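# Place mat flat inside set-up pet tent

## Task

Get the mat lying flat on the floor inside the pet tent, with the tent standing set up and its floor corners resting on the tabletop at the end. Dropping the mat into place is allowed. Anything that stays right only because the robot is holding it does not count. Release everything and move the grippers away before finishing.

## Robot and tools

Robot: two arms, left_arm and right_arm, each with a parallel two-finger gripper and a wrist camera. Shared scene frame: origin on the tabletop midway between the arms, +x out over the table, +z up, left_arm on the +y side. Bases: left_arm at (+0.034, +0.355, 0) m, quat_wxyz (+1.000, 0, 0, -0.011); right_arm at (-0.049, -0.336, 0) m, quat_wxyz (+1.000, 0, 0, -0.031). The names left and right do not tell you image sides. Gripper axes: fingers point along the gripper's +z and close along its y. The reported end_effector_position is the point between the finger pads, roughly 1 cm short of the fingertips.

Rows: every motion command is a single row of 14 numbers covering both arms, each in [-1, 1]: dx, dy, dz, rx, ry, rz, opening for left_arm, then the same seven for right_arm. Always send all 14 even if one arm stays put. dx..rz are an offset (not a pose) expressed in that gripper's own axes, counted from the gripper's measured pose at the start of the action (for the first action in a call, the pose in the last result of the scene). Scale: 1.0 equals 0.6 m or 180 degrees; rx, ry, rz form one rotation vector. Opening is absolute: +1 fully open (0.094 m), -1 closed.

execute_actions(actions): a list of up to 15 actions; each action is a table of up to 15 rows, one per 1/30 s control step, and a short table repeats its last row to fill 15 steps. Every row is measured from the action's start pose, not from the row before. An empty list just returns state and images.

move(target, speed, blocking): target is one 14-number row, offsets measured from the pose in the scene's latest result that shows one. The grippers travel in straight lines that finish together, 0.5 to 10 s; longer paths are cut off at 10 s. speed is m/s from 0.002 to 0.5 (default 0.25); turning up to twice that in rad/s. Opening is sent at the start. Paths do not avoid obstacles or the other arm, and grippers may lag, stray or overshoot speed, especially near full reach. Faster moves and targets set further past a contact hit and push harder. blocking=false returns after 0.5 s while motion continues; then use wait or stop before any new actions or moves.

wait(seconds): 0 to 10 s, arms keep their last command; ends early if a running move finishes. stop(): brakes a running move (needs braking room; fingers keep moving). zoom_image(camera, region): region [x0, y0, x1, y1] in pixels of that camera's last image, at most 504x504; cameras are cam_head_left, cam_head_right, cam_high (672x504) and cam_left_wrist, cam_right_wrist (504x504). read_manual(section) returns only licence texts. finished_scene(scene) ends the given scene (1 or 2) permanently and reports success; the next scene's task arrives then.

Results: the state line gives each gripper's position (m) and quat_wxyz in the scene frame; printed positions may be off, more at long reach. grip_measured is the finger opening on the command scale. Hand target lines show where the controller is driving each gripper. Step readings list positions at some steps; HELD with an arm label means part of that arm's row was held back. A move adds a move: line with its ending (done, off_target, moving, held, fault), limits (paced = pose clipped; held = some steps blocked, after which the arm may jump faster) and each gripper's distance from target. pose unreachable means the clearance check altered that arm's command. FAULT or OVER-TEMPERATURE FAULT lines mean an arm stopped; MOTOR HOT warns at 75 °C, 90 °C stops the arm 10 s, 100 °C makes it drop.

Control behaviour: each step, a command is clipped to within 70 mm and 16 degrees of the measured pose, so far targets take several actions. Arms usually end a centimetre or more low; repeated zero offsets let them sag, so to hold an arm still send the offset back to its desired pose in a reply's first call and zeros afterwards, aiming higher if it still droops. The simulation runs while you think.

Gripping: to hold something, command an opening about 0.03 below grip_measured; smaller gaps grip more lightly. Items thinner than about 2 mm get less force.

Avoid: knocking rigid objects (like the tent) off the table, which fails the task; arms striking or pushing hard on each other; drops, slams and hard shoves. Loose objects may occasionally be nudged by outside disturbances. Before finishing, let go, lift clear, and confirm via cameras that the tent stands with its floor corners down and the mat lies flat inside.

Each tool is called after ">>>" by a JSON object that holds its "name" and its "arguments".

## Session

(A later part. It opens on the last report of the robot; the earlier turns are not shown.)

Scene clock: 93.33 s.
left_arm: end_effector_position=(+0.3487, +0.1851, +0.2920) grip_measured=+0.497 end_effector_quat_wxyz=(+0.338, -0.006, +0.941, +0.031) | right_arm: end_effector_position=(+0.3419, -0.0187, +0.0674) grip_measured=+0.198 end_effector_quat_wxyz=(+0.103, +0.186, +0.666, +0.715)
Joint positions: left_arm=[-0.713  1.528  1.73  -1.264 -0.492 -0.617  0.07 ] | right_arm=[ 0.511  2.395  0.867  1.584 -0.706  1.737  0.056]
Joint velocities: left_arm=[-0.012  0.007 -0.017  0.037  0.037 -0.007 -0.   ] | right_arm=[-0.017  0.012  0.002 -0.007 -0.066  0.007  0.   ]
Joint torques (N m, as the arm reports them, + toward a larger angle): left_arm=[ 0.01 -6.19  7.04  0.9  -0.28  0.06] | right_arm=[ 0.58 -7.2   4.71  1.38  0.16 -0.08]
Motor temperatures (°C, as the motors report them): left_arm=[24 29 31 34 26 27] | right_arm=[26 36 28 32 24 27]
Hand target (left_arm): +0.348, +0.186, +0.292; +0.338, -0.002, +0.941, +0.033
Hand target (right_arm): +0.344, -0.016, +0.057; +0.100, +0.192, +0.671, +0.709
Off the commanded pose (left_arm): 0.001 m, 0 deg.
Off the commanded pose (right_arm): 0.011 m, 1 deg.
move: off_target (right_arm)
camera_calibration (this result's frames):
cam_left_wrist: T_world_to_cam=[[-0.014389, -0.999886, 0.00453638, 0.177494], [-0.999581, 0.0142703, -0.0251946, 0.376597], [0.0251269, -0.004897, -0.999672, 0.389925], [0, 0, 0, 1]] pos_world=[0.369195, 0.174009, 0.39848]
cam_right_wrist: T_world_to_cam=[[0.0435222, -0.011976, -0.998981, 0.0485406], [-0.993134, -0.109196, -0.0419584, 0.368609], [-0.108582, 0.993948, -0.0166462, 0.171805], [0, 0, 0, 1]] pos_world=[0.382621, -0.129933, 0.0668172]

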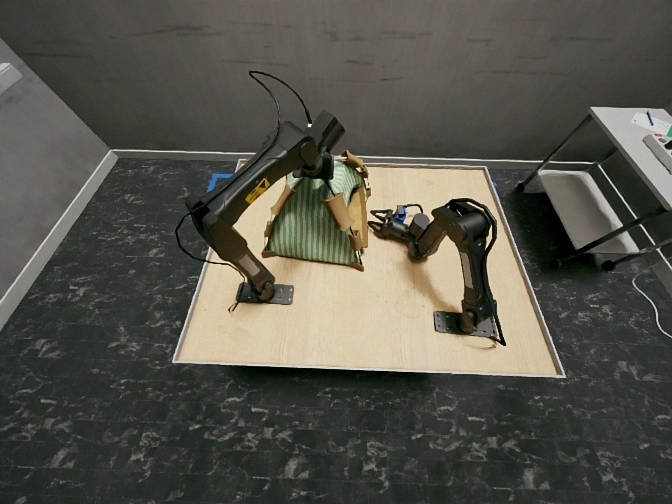

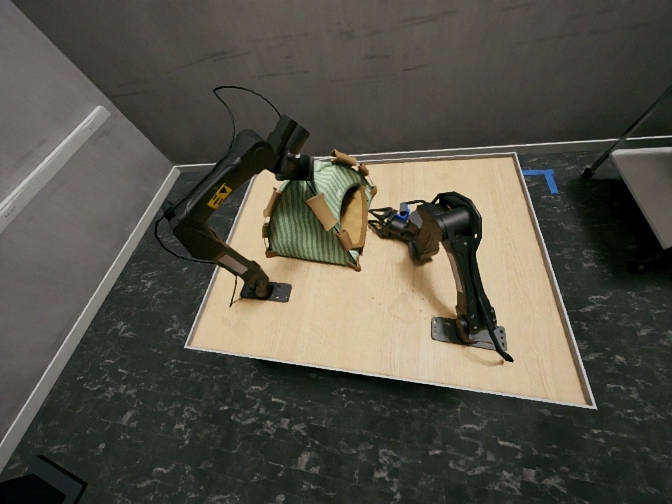

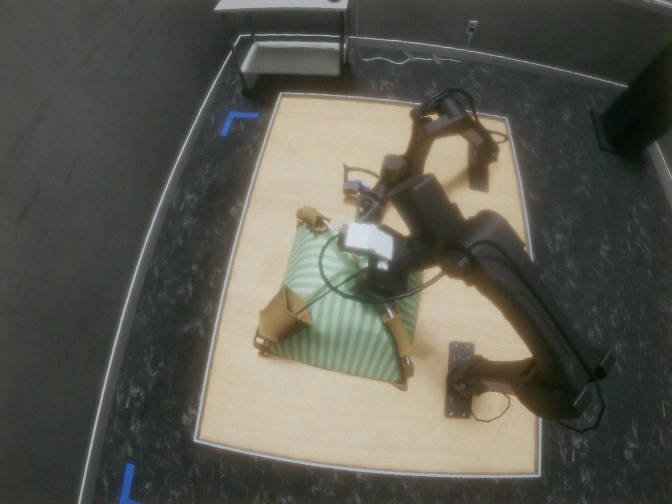

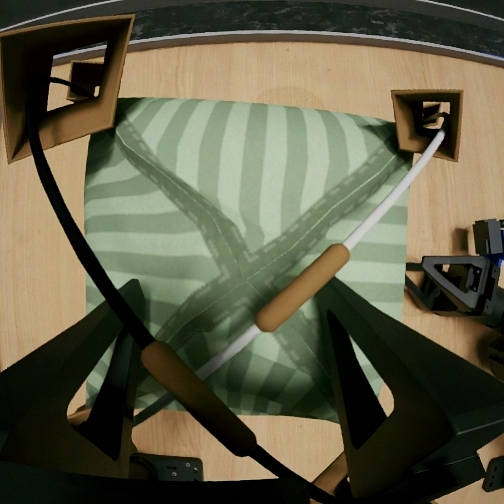

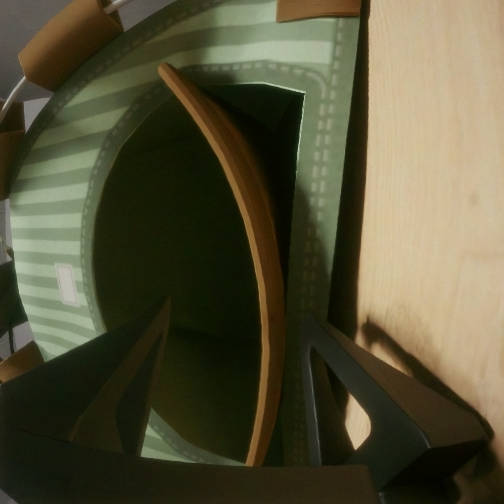

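>>> {"name": "move", "arguments": {"target": [0,0,0,0,0,0,0.5, 0.02,0.01,0.06,0,0,0,0.2], "speed": 0.06}}

>>> {"name": "move", "arguments": {"target": [0,0,0,0,0,0,0.5, 0,0,0,0,0,0,-1]}}

>>> {"name": "move", "arguments": {"target": [0,0,0,0,0,0,0.5, 0.03,0,0.1,0,0,0,-1], "speed": 0.05}}

>>> {"name": "move", "arguments": {"target": [0,0,0,0,0,0,0.5, 0,0,0,0,0,0,0.2]}}

>>> {"name": "move", "arguments": {"target": [0,0,0,0,0,0,1, -0.1,0.05,-0.3,0,0,0,0.2], "speed": 0.1}}

>>> {"name": "move", "arguments": {"target": [-0.13,0,-0.15,0,0,0,1, 0,0,0,0,0,0,0.2], "speed": 0.1}}

Scene clock: 94.53 s.
left_arm: end_effector_position=(+0.3487, +0.1851, +0.2920) grip_measured=+0.497 end_effector_quat_wxyz=(+0.338, -0.006, +0.941, +0.031) | right_arm: end_effector_position=(+0.3420, +0.0139, +0.0686) grip_measured=+0.198 end_effector_quat_wxyz=(+0.096, +0.192, +0.670, +0.711)
Joint positions: left_arm=[-0.713  1.528  1.73  -1.264 -0.492 -0.617  0.07 ] | right_arm=[ 0.59   2.395  0.932  1.5   -0.629  1.737  0.056]
Joint velocities: left_arm=[-0.002  0.022 -0.012 -0.022 -0.007 -0.081  0.   ] | right_arm=[ 0.002  0.002  0.002  0.022  0.037 -0.037 -0.001]
Joint torques (N m, as the arm reports them, + toward a larger angle): left_arm=[ 0.04 -6.17  7.1   0.92 -0.28 -0.03] | right_arm=[ 0.47 -9.89  5.58  1.42  0.11 -0.05]
Motor temperatures (°C, as the motors report them): left_arm=[24 29 31 34 26 27] | right_arm=[26 36 28 32 24 27]
Hand target (left_arm): +0.349, +0.185, +0.292; +0.338, -0.006, +0.941, +0.031
Hand target (right_arm): +0.346, +0.018, +0.077; +0.102, +0.186, +0.666, +0.715
Off the commanded pose (left_arm): 0.000 m, 0 deg.
Off the commanded pose (right_arm): 0.010 m, 1 deg.
move: done
camera_calibration (this result's frames):
cam_left_wrist: T_world_to_cam=[[-0.014389, -0.999886, 0.00453638, 0.177494], [-0.999581, 0.0142703, -0.0251946, 0.376597], [0.0251269, -0.004897, -0.999672, 0.389925], [0, 0, 0, 1]] pos_world=[0.369195, 0.174009, 0.39848]
cam_right_wrist: T_world_to_cam=[[0.0243775, -0.0180563, -0.99954, 0.0568686], [-0.993573, -0.110987, -0.022227, 0.37118], [-0.110534, 0.993658, -0.0206459, 0.140456], [0, 0, 0, 1]] pos_world=[0.382933, -0.0973424, 0.0679924]

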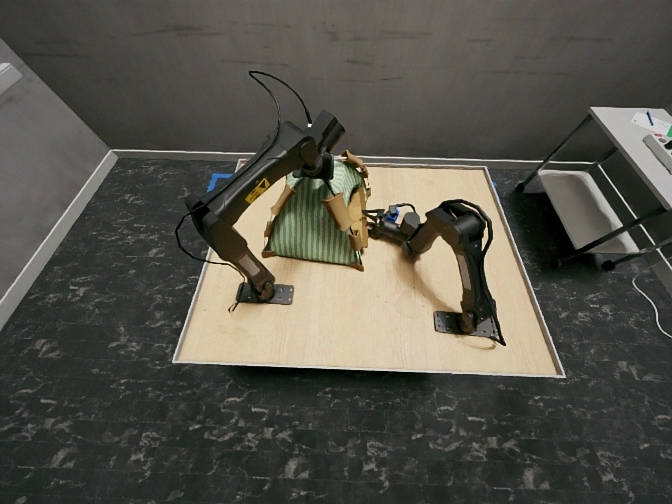

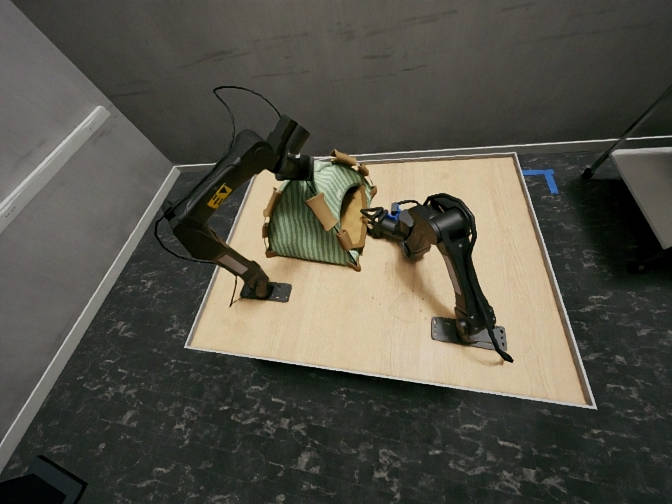

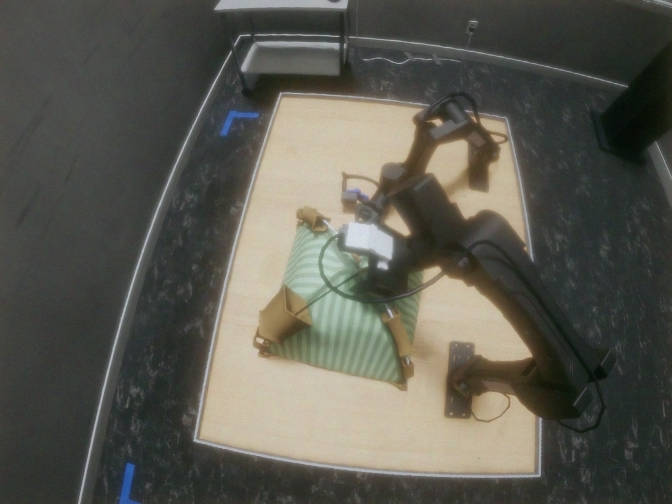

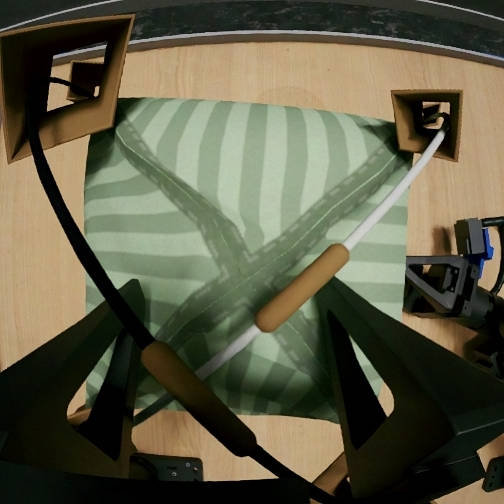

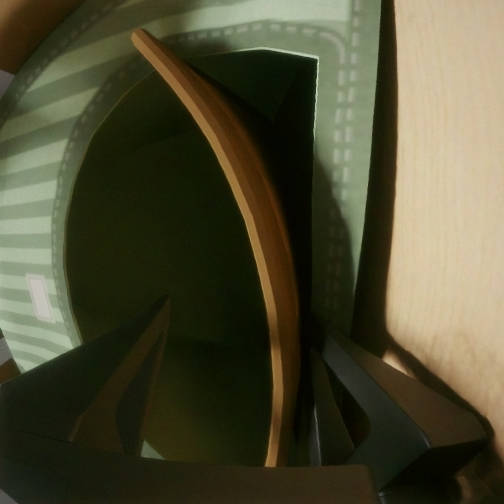

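Scene clock: 95.03 s.
left_arm: end_effector_position=(+0.3487, +0.1851, +0.2920) grip_measured=+0.497 end_effector_quat_wxyz=(+0.338, -0.006, +0.941, +0.031) | right_arm: end_effector_position=(+0.3421, +0.0139, +0.0681) grip_measured=-0.883 end_effector_quat_wxyz=(+0.096, +0.193, +0.670, +0.710)
Joint positions: left_arm=[-0.713  1.528  1.73  -1.264 -0.492 -0.617  0.07 ] | right_arm=[ 0.59   2.395  0.932  1.497 -0.629  1.737  0.005]
Joint velocities: left_arm=[ 0.012 -0.002 -0.017  0.007  0.037 -0.037  0.   ] | right_arm=[ 0.002 -0.007  0.002 -0.022 -0.022  0.051  0.   ]
Joint torques (N m, as the arm reports them, + toward a larger angle): left_arm=[-0.03 -6.15  7.05  0.95 -0.28 -0.03] | right_arm=[ 0.02 -9.38  3.77  1.57  0.04 -0.01]
Motor temperatures (°C, as the motors report them): left_arm=[24 29 31 34 26 27] | right_arm=[26 36 28 32 24 27]
Hand target (left_arm): +0.349, +0.185, +0.292; +0.338, -0.006, +0.941, +0.031
Hand target (right_arm): +0.342, +0.014, +0.069; +0.096, +0.192, +0.670, +0.711
Off the commanded pose (left_arm): 0.000 m, 0 deg.
Off the commanded pose (right_arm): 0.000 m, 0 deg.
move: done
camera_calibration (this result's frames):
cam_left_wrist: T_world_to_cam=[[-0.014389, -0.999886, 0.00453638, 0.177494], [-0.999581, 0.0142703, -0.0251946, 0.376597], [0.0251269, -0.004897, -0.999672, 0.389925], [0, 0, 0, 1]] pos_world=[0.369195, 0.174009, 0.39848]
cam_right_wrist: T_world_to_cam=[[0.0224003, -0.0192073, -0.999565, 0.0570719], [-0.993615, -0.111011, -0.0201338, 0.371056], [-0.110576, 0.993634, -0.0215714, 0.140517], [0, 0, 0, 1]] pos_world=[0.382946, -0.0973346, 0.067549]

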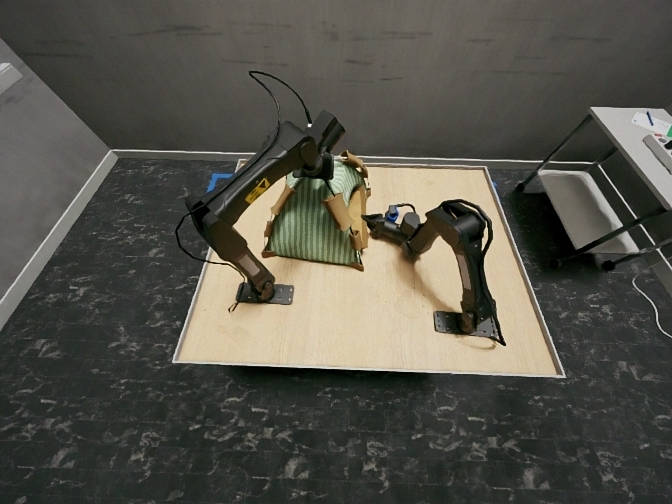

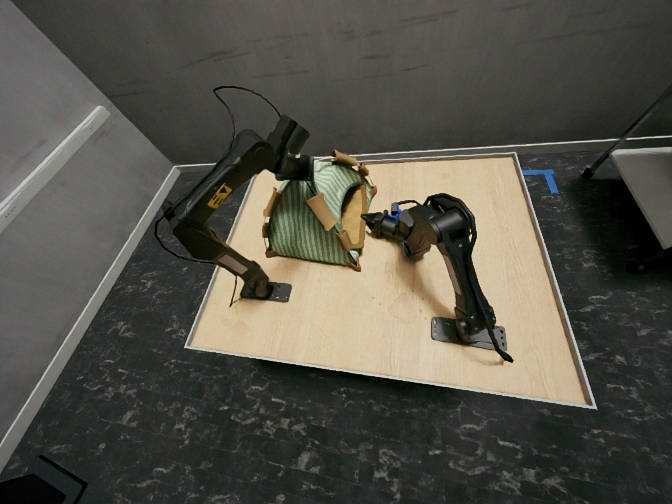

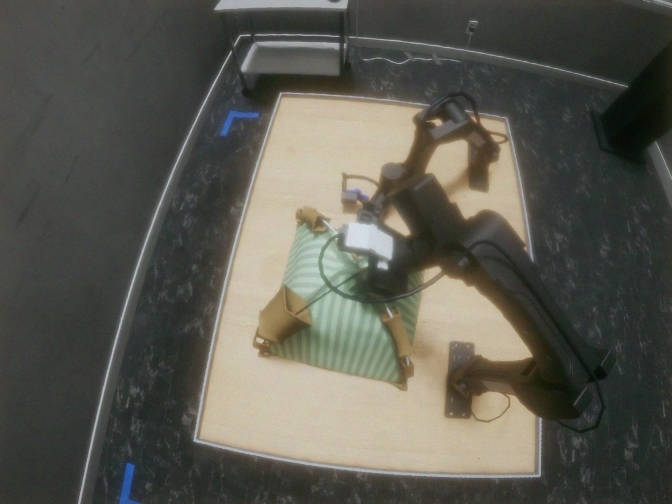

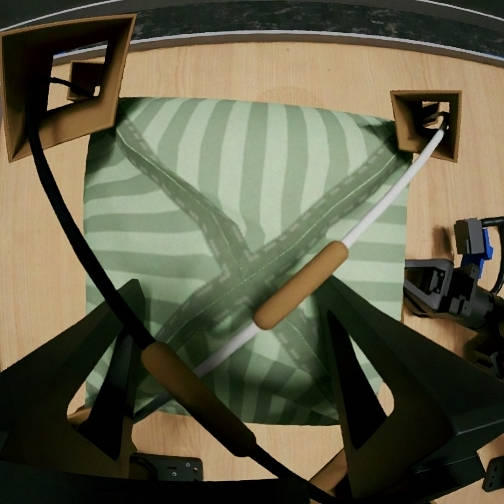

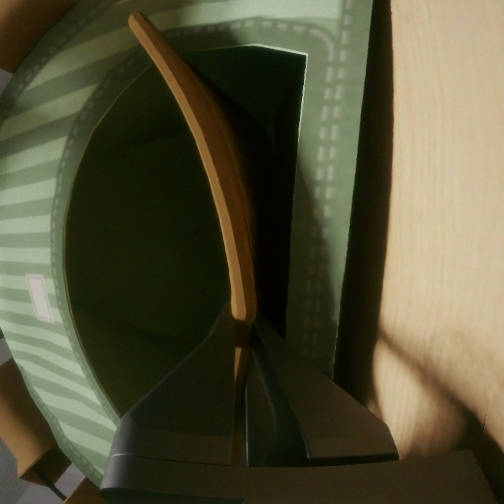

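Scene clock: 96.73 s.
left_arm: end_effector_position=(+0.3494, +0.1864, +0.2927) grip_measured=+0.498 end_effector_quat_wxyz=(+0.341, -0.007, +0.940, +0.034) | right_arm: end_effector_position=(+0.3490, +0.0678, +0.0681) grip_measured=-0.883 end_effector_quat_wxyz=(+0.094, +0.200, +0.672, +0.707)
Joint positions: left_arm=[-0.713  1.528  1.73  -1.264 -0.501 -0.617  0.07 ] | right_arm=[ 0.7    2.438  1.093  1.364 -0.512  1.737  0.005]
Joint velocities: left_arm=[-0.007  0.007 -0.017 -0.007 -0.007 -0.007 -0.001] | right_arm=[-0.007  0.022  0.007 -0.037  0.022 -0.022 -0.   ]
Joint torques (N m, as the arm reports them, + toward a larger angle): left_arm=[ 0.04 -6.23  6.96  0.91 -0.21 -0.03] | right_arm=[ 0.92 -9.7   6.67  1.52  0.08 -0.03]
Motor temperatures (°C, as the motors report them): left_arm=[24 29 31 34 26 27] | right_arm=[26 36 28 32 24 27]
Hand target (left_arm): +0.349, +0.185, +0.292; +0.338, -0.006, +0.941, +0.031
Hand target (right_arm): +0.350, +0.076, +0.072; +0.095, +0.194, +0.669, +0.711
Off the commanded pose (left_arm): 0.002 m, 1 deg.
Off the commanded pose (right_arm): 0.009 m, 1 deg.
move: done
camera_calibration (this result's frames):
cam_left_wrist: T_world_to_cam=[[-0.00992931, -0.99995, -0.00145326, 0.179025], [-0.999486, 0.009969, -0.0304823, 0.379593], [0.0304953, 0.00114984, -0.999534, 0.387549], [0, 0, 0, 1]] pos_world=[0.369357, 0.174787, 0.3992]
cam_right_wrist: T_world_to_cam=[[0.00750002, -0.0253275, -0.999651, 0.0635516], [-0.994614, -0.103538, -0.00483894, 0.382763], [-0.10338, 0.994303, -0.0259676, 0.0854116], [0, 0, 0, 1]] pos_world=[0.389055, -0.0436848, 0.0675996]

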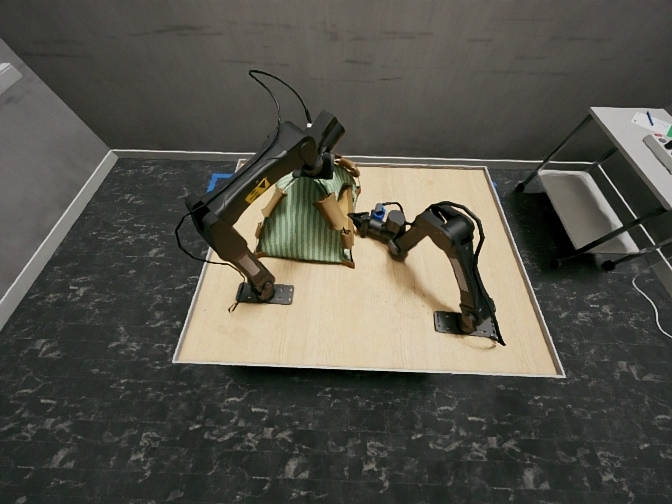

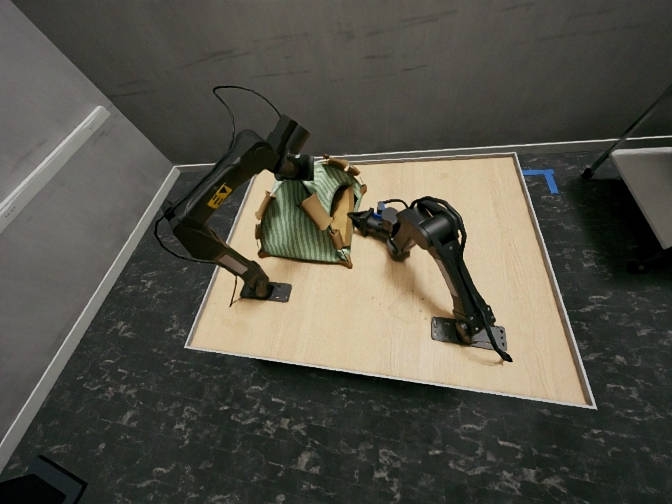

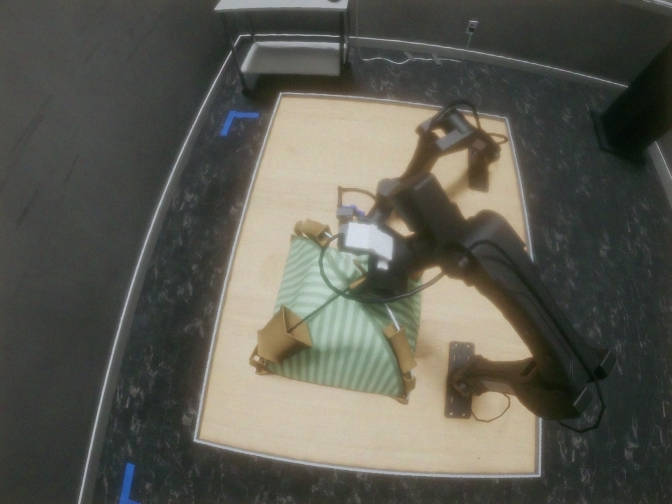

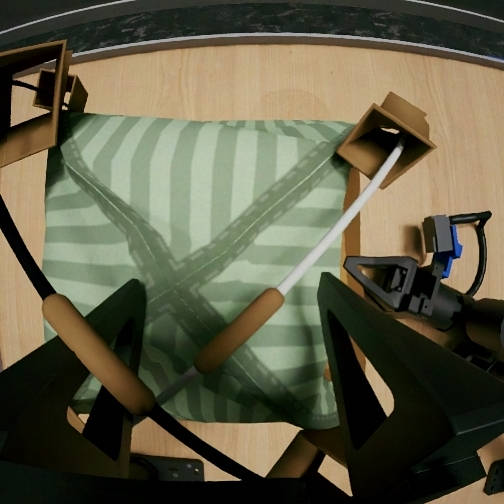

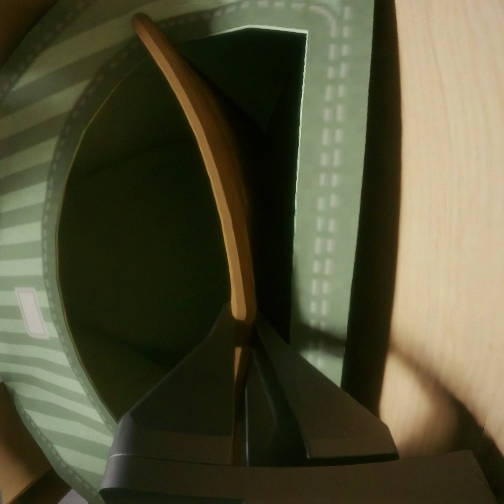

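Scene clock: 97.23 s.
left_arm: end_effector_position=(+0.3495, +0.1864, +0.2928) grip_measured=+0.498 end_effector_quat_wxyz=(+0.341, -0.007, +0.939, +0.034) | right_arm: end_effector_position=(+0.3490, +0.0678, +0.0686) grip_measured=+0.198 end_effector_quat_wxyz=(+0.095, +0.200, +0.672, +0.707)
Joint positions: left_arm=[-0.713  1.528  1.73  -1.263 -0.501 -0.617  0.07 ] | right_arm=[ 0.7    2.438  1.093  1.366 -0.512  1.737  0.056]
Joint velocities: left_arm=[ 0.002  0.002  0.002  0.081 -0.022 -0.081 -0.001] | right_arm=[ 0.012 -0.022 -0.007 -0.037  0.081  0.007 -0.   ]
Joint torques (N m, as the arm reports them, + toward a larger angle): left_arm=[ 0.05 -6.13  6.96  0.91 -0.28 -0.02] | right_arm=[  0.02 -10.22   4.42   1.56   0.04  -0.01]
Motor temperatures (°C, as the motors report them): left_arm=[24 29 31 34 26 27] | right_arm=[26 36 28 32 24 27]
Hand target (left_arm): +0.349, +0.186, +0.293; +0.341, -0.007, +0.940, +0.034
Hand target (right_arm): +0.349, +0.068, +0.068; +0.094, +0.200, +0.672, +0.706
Off the commanded pose (left_arm): 0.000 m, 0 deg.
Off the commanded pose (right_arm): 0.001 m, 0 deg.
move: done
camera_calibration (this result's frames):
cam_left_wrist: T_world_to_cam=[[-0.00992893, -0.99995, -0.0012001, 0.178901], [-0.999477, 0.00996116, -0.0307676, 0.379732], [0.030778, 0.000893988, -0.999526, 0.387536], [0, 0, 0, 1]] pos_world=[0.369383, 0.174763, 0.399251]
cam_right_wrist: T_world_to_cam=[[0.00933983, -0.0239672, -0.999669, 0.0633349], [-0.994603, -0.10353, -0.00681034, 0.382889], [-0.103333, 0.994337, -0.0248048, 0.0853315], [0, 0, 0, 1]] pos_world=[0.389048, -0.0436898, 0.0680382]

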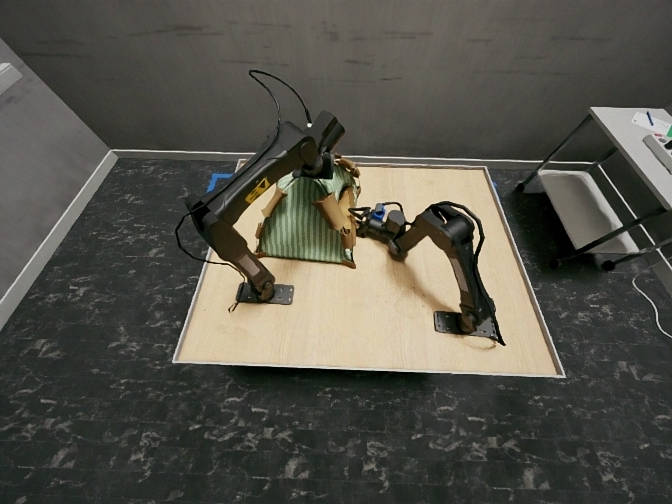

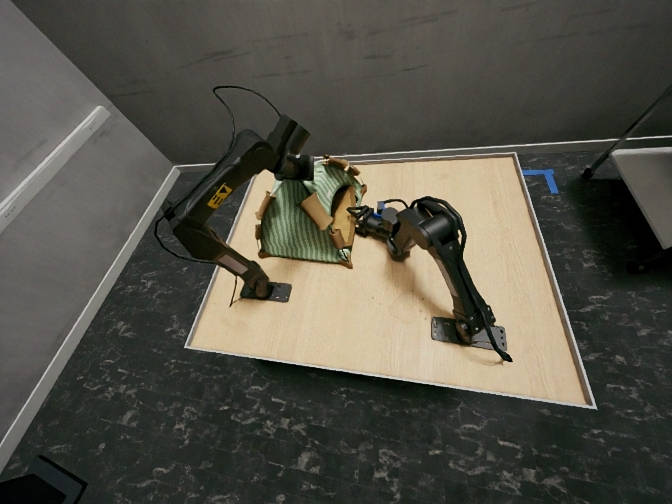

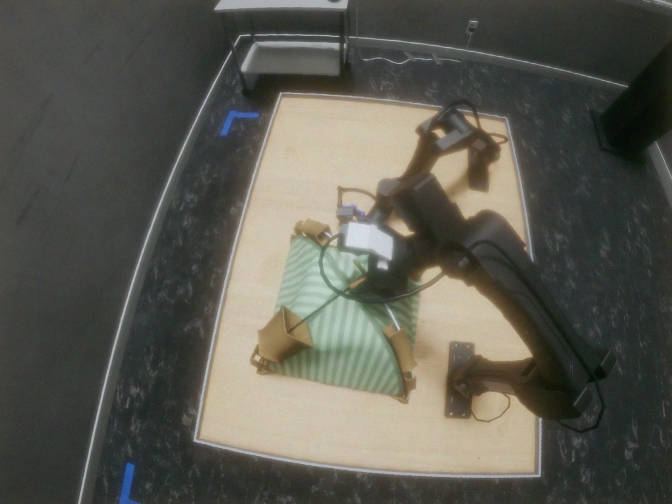

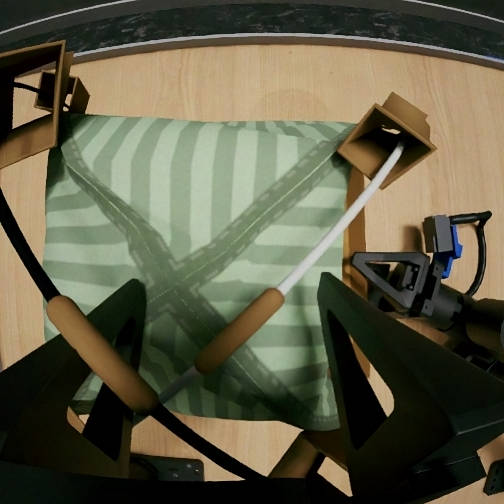

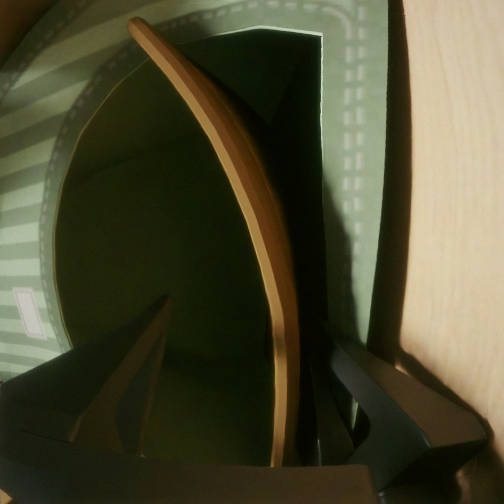

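Scene clock: 99.63 s.
left_arm: end_effector_position=(+0.3505, +0.1854, +0.2936) grip_measured=+1.000 end_effector_quat_wxyz=(+0.343, -0.008, +0.939, +0.032) | right_arm: end_effector_position=(+0.3361, -0.1224, +0.0705) grip_measured=+0.198 end_effector_quat_wxyz=(+0.082, +0.217, +0.679, +0.696)
Joint positions: left_arm=[-0.713  1.528  1.73  -1.256 -0.501 -0.617  0.094] | right_arm=[ 0.224  2.264  0.679  1.554 -0.983  1.737  0.056]
Joint velocities: left_arm=[ 0.007  0.007 -0.002 -0.007  0.007  0.037  0.   ] | right_arm=[-0.022 -0.007 -0.007 -0.037 -0.081 -0.022 -0.001]
Joint torques (N m, as the arm reports them, + toward a larger angle): left_arm=[ 0.07 -6.3   6.91  0.91 -0.3  -0.02] | right_arm=[ -0.19 -10.28   1.97   1.68  -0.06  -0.05]
Motor temperatures (°C, as the motors report them): left_arm=[24 29 31 34 26 27] | right_arm=[26 36 28 33 24 27]
Hand target (left_arm): +0.349, +0.186, +0.293; +0.341, -0.007, +0.939, +0.034
Hand target (right_arm): +0.334, -0.123, +0.086; +0.097, +0.198, +0.675, +0.704
Off the commanded pose (left_arm): 0.002 m, 0 deg.
Off the commanded pose (right_arm): 0.015 m, 3 deg.
joint sent to its limit (right arm) — the command would take joint 4 (wrist pitch) past its upper limit, so that joint was sent only as far as its limit.
move: off_target (right_arm)
camera_calibration (this result's frames):
cam_left_wrist: T_world_to_cam=[[-0.00993541, -0.999944, 0.00360981, 0.176541], [-0.999297, 0.00979834, -0.0361864, 0.382386], [0.036149, -0.0039668, -0.999339, 0.387274], [0, 0, 0, 1]] pos_world=[0.369871, 0.174321, 0.400218]
cam_right_wrist: T_world_to_cam=[[-0.0382048, -0.0412711, -0.998417, 0.0745661], [-0.994252, -0.0984374, 0.0421145, 0.347443], [-0.10002, 0.994287, -0.0372731, 0.272928], [0, 0, 0, 1]] pos_world=[0.375593, -0.23409, 0.0699886]

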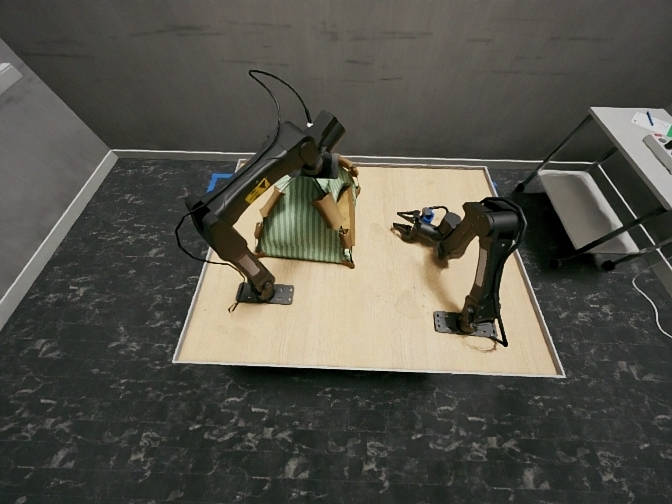

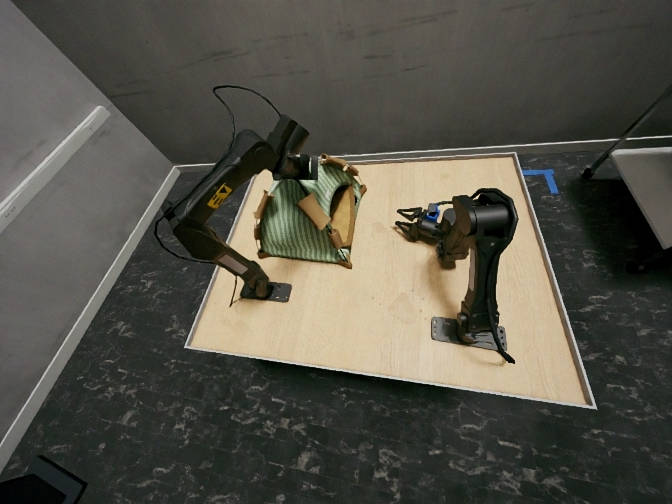

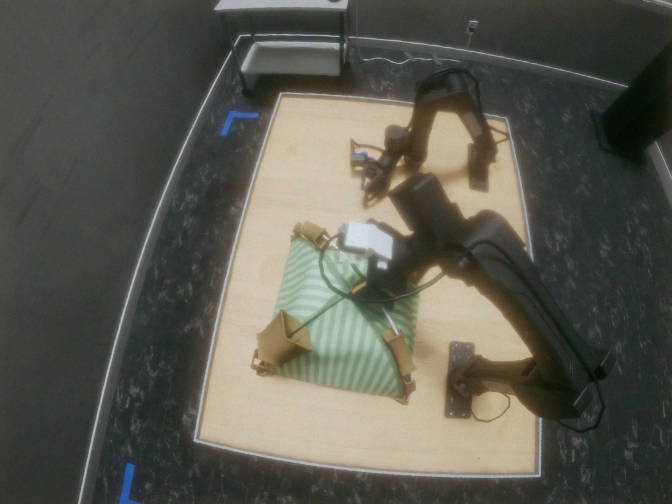

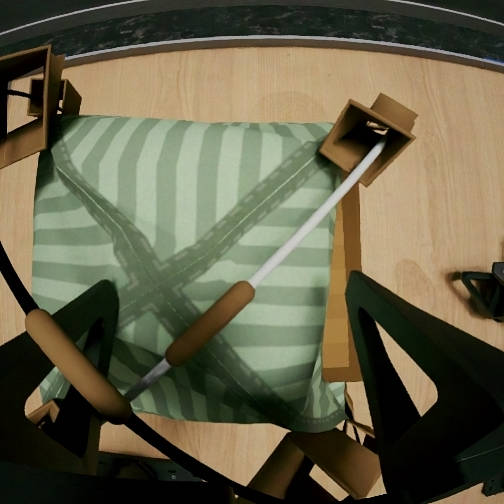

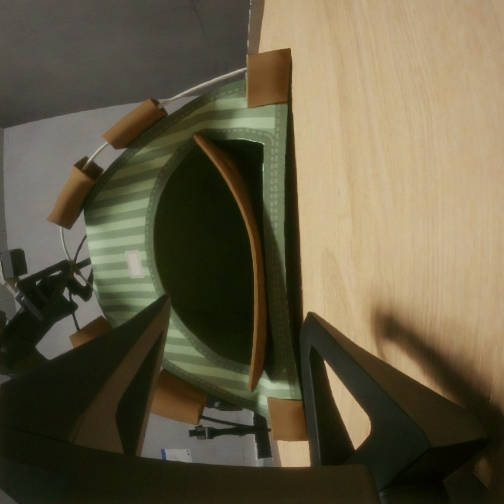

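Scene clock: 101.43 s.
left_arm: end_effector_position=(+0.3518, +0.1802, +0.4113) grip_measured=+1.000 end_effector_quat_wxyz=(+0.409, +0.002, +0.912, -0.017) | right_arm: end_effector_position=(+0.3361, -0.1224, +0.0705) grip_measured=+0.198 end_effector_quat_wxyz=(+0.082, +0.217, +0.679, +0.696)
Joint positions: left_arm=[-0.722  1.703  2.398 -1.556 -0.502 -0.55   0.094] | right_arm=[ 0.224  2.264  0.679  1.554 -0.983  1.737  0.056]
Joint velocities: left_arm=[ 0.007 -0.012 -0.007 -0.037  0.022 -0.007  0.   ] | right_arm=[-0.017 -0.012 -0.012  0.007 -0.066  0.022 -0.001]
Joint torques (N m, as the arm reports them, + toward a larger angle): left_arm=[-0.98 -5.04  7.33  1.01 -0.46  0.  ] | right_arm=[ 0.02 -7.86  2.94  1.39  0.01 -0.01]
Motor temperatures (°C, as the motors report them): left_arm=[24 29 31 33 26 27] | right_arm=[26 36 27 33 24 27]
Hand target (left_arm): +0.352, +0.179, +0.412; +0.411, +0.008, +0.912, -0.007
Hand target (right_arm): +0.336, -0.122, +0.071; +0.082, +0.217, +0.679, +0.696
Off the commanded pose (left_arm): 0.002 m, 10 deg.
Off the commanded pose (right_arm): 0.000 m, 0 deg.
joint sent to its limit (left arm) — the command would take joint 4 (wrist pitch) past its lower limit, so that joint was sent only as far as its limit.
move: off_target (left_arm)
camera_calibration (this result's frames):
cam_left_wrist: T_world_to_cam=[[-0.0722891, -0.994144, 0.080328, 0.160226], [-0.982213, 0.0569644, -0.178923, 0.432167], [0.173299, -0.0918333, -0.980578, 0.464759], [0, 0, 0, 1]] pos_world=[0.355521, 0.17735, 0.520187]
cam_right_wrist: T_world_to_cam=[[-0.0382048, -0.0412711, -0.998417, 0.0745661], [-0.994252, -0.0984374, 0.0421145, 0.347443], [-0.10002, 0.994287, -0.0372731, 0.272928], [0, 0, 0, 1]] pos_world=[0.375593, -0.23409, 0.0699886]

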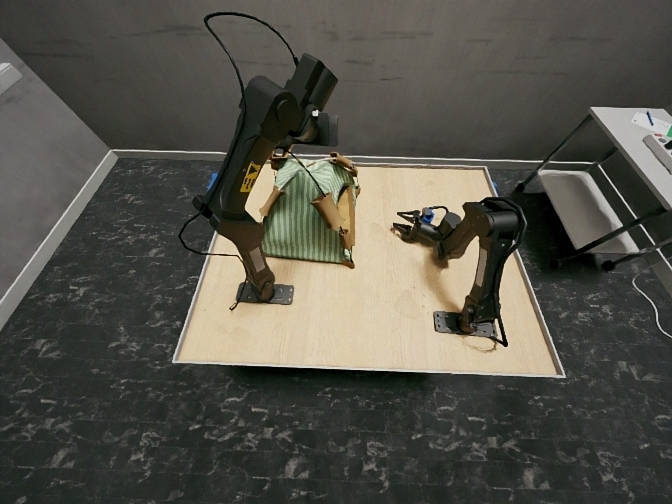

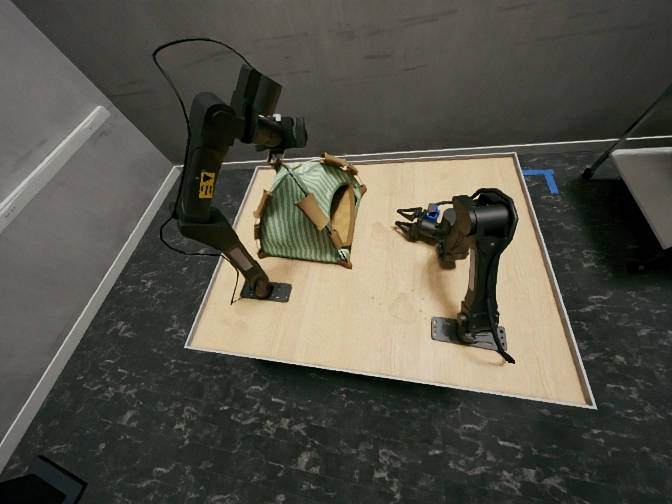

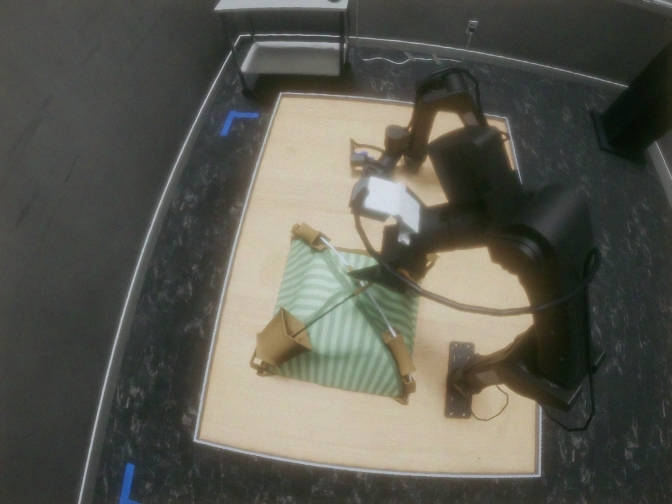

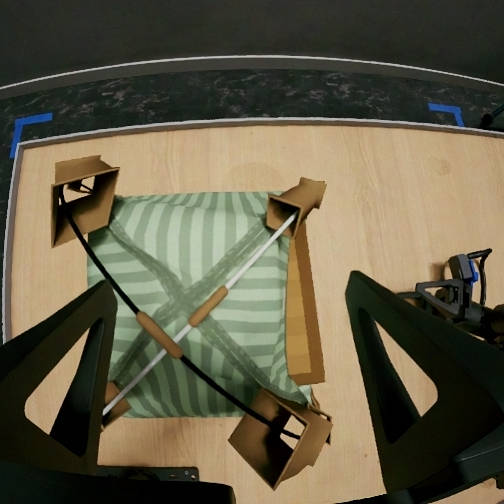

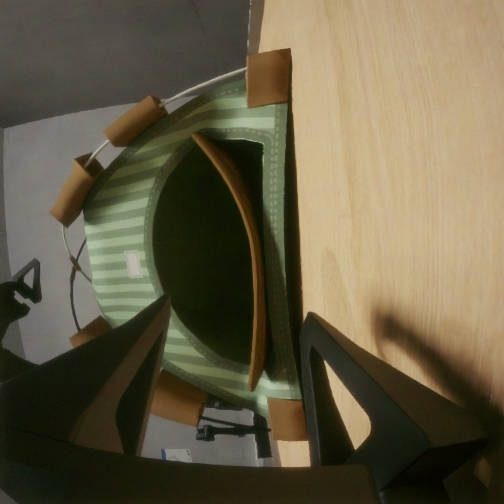

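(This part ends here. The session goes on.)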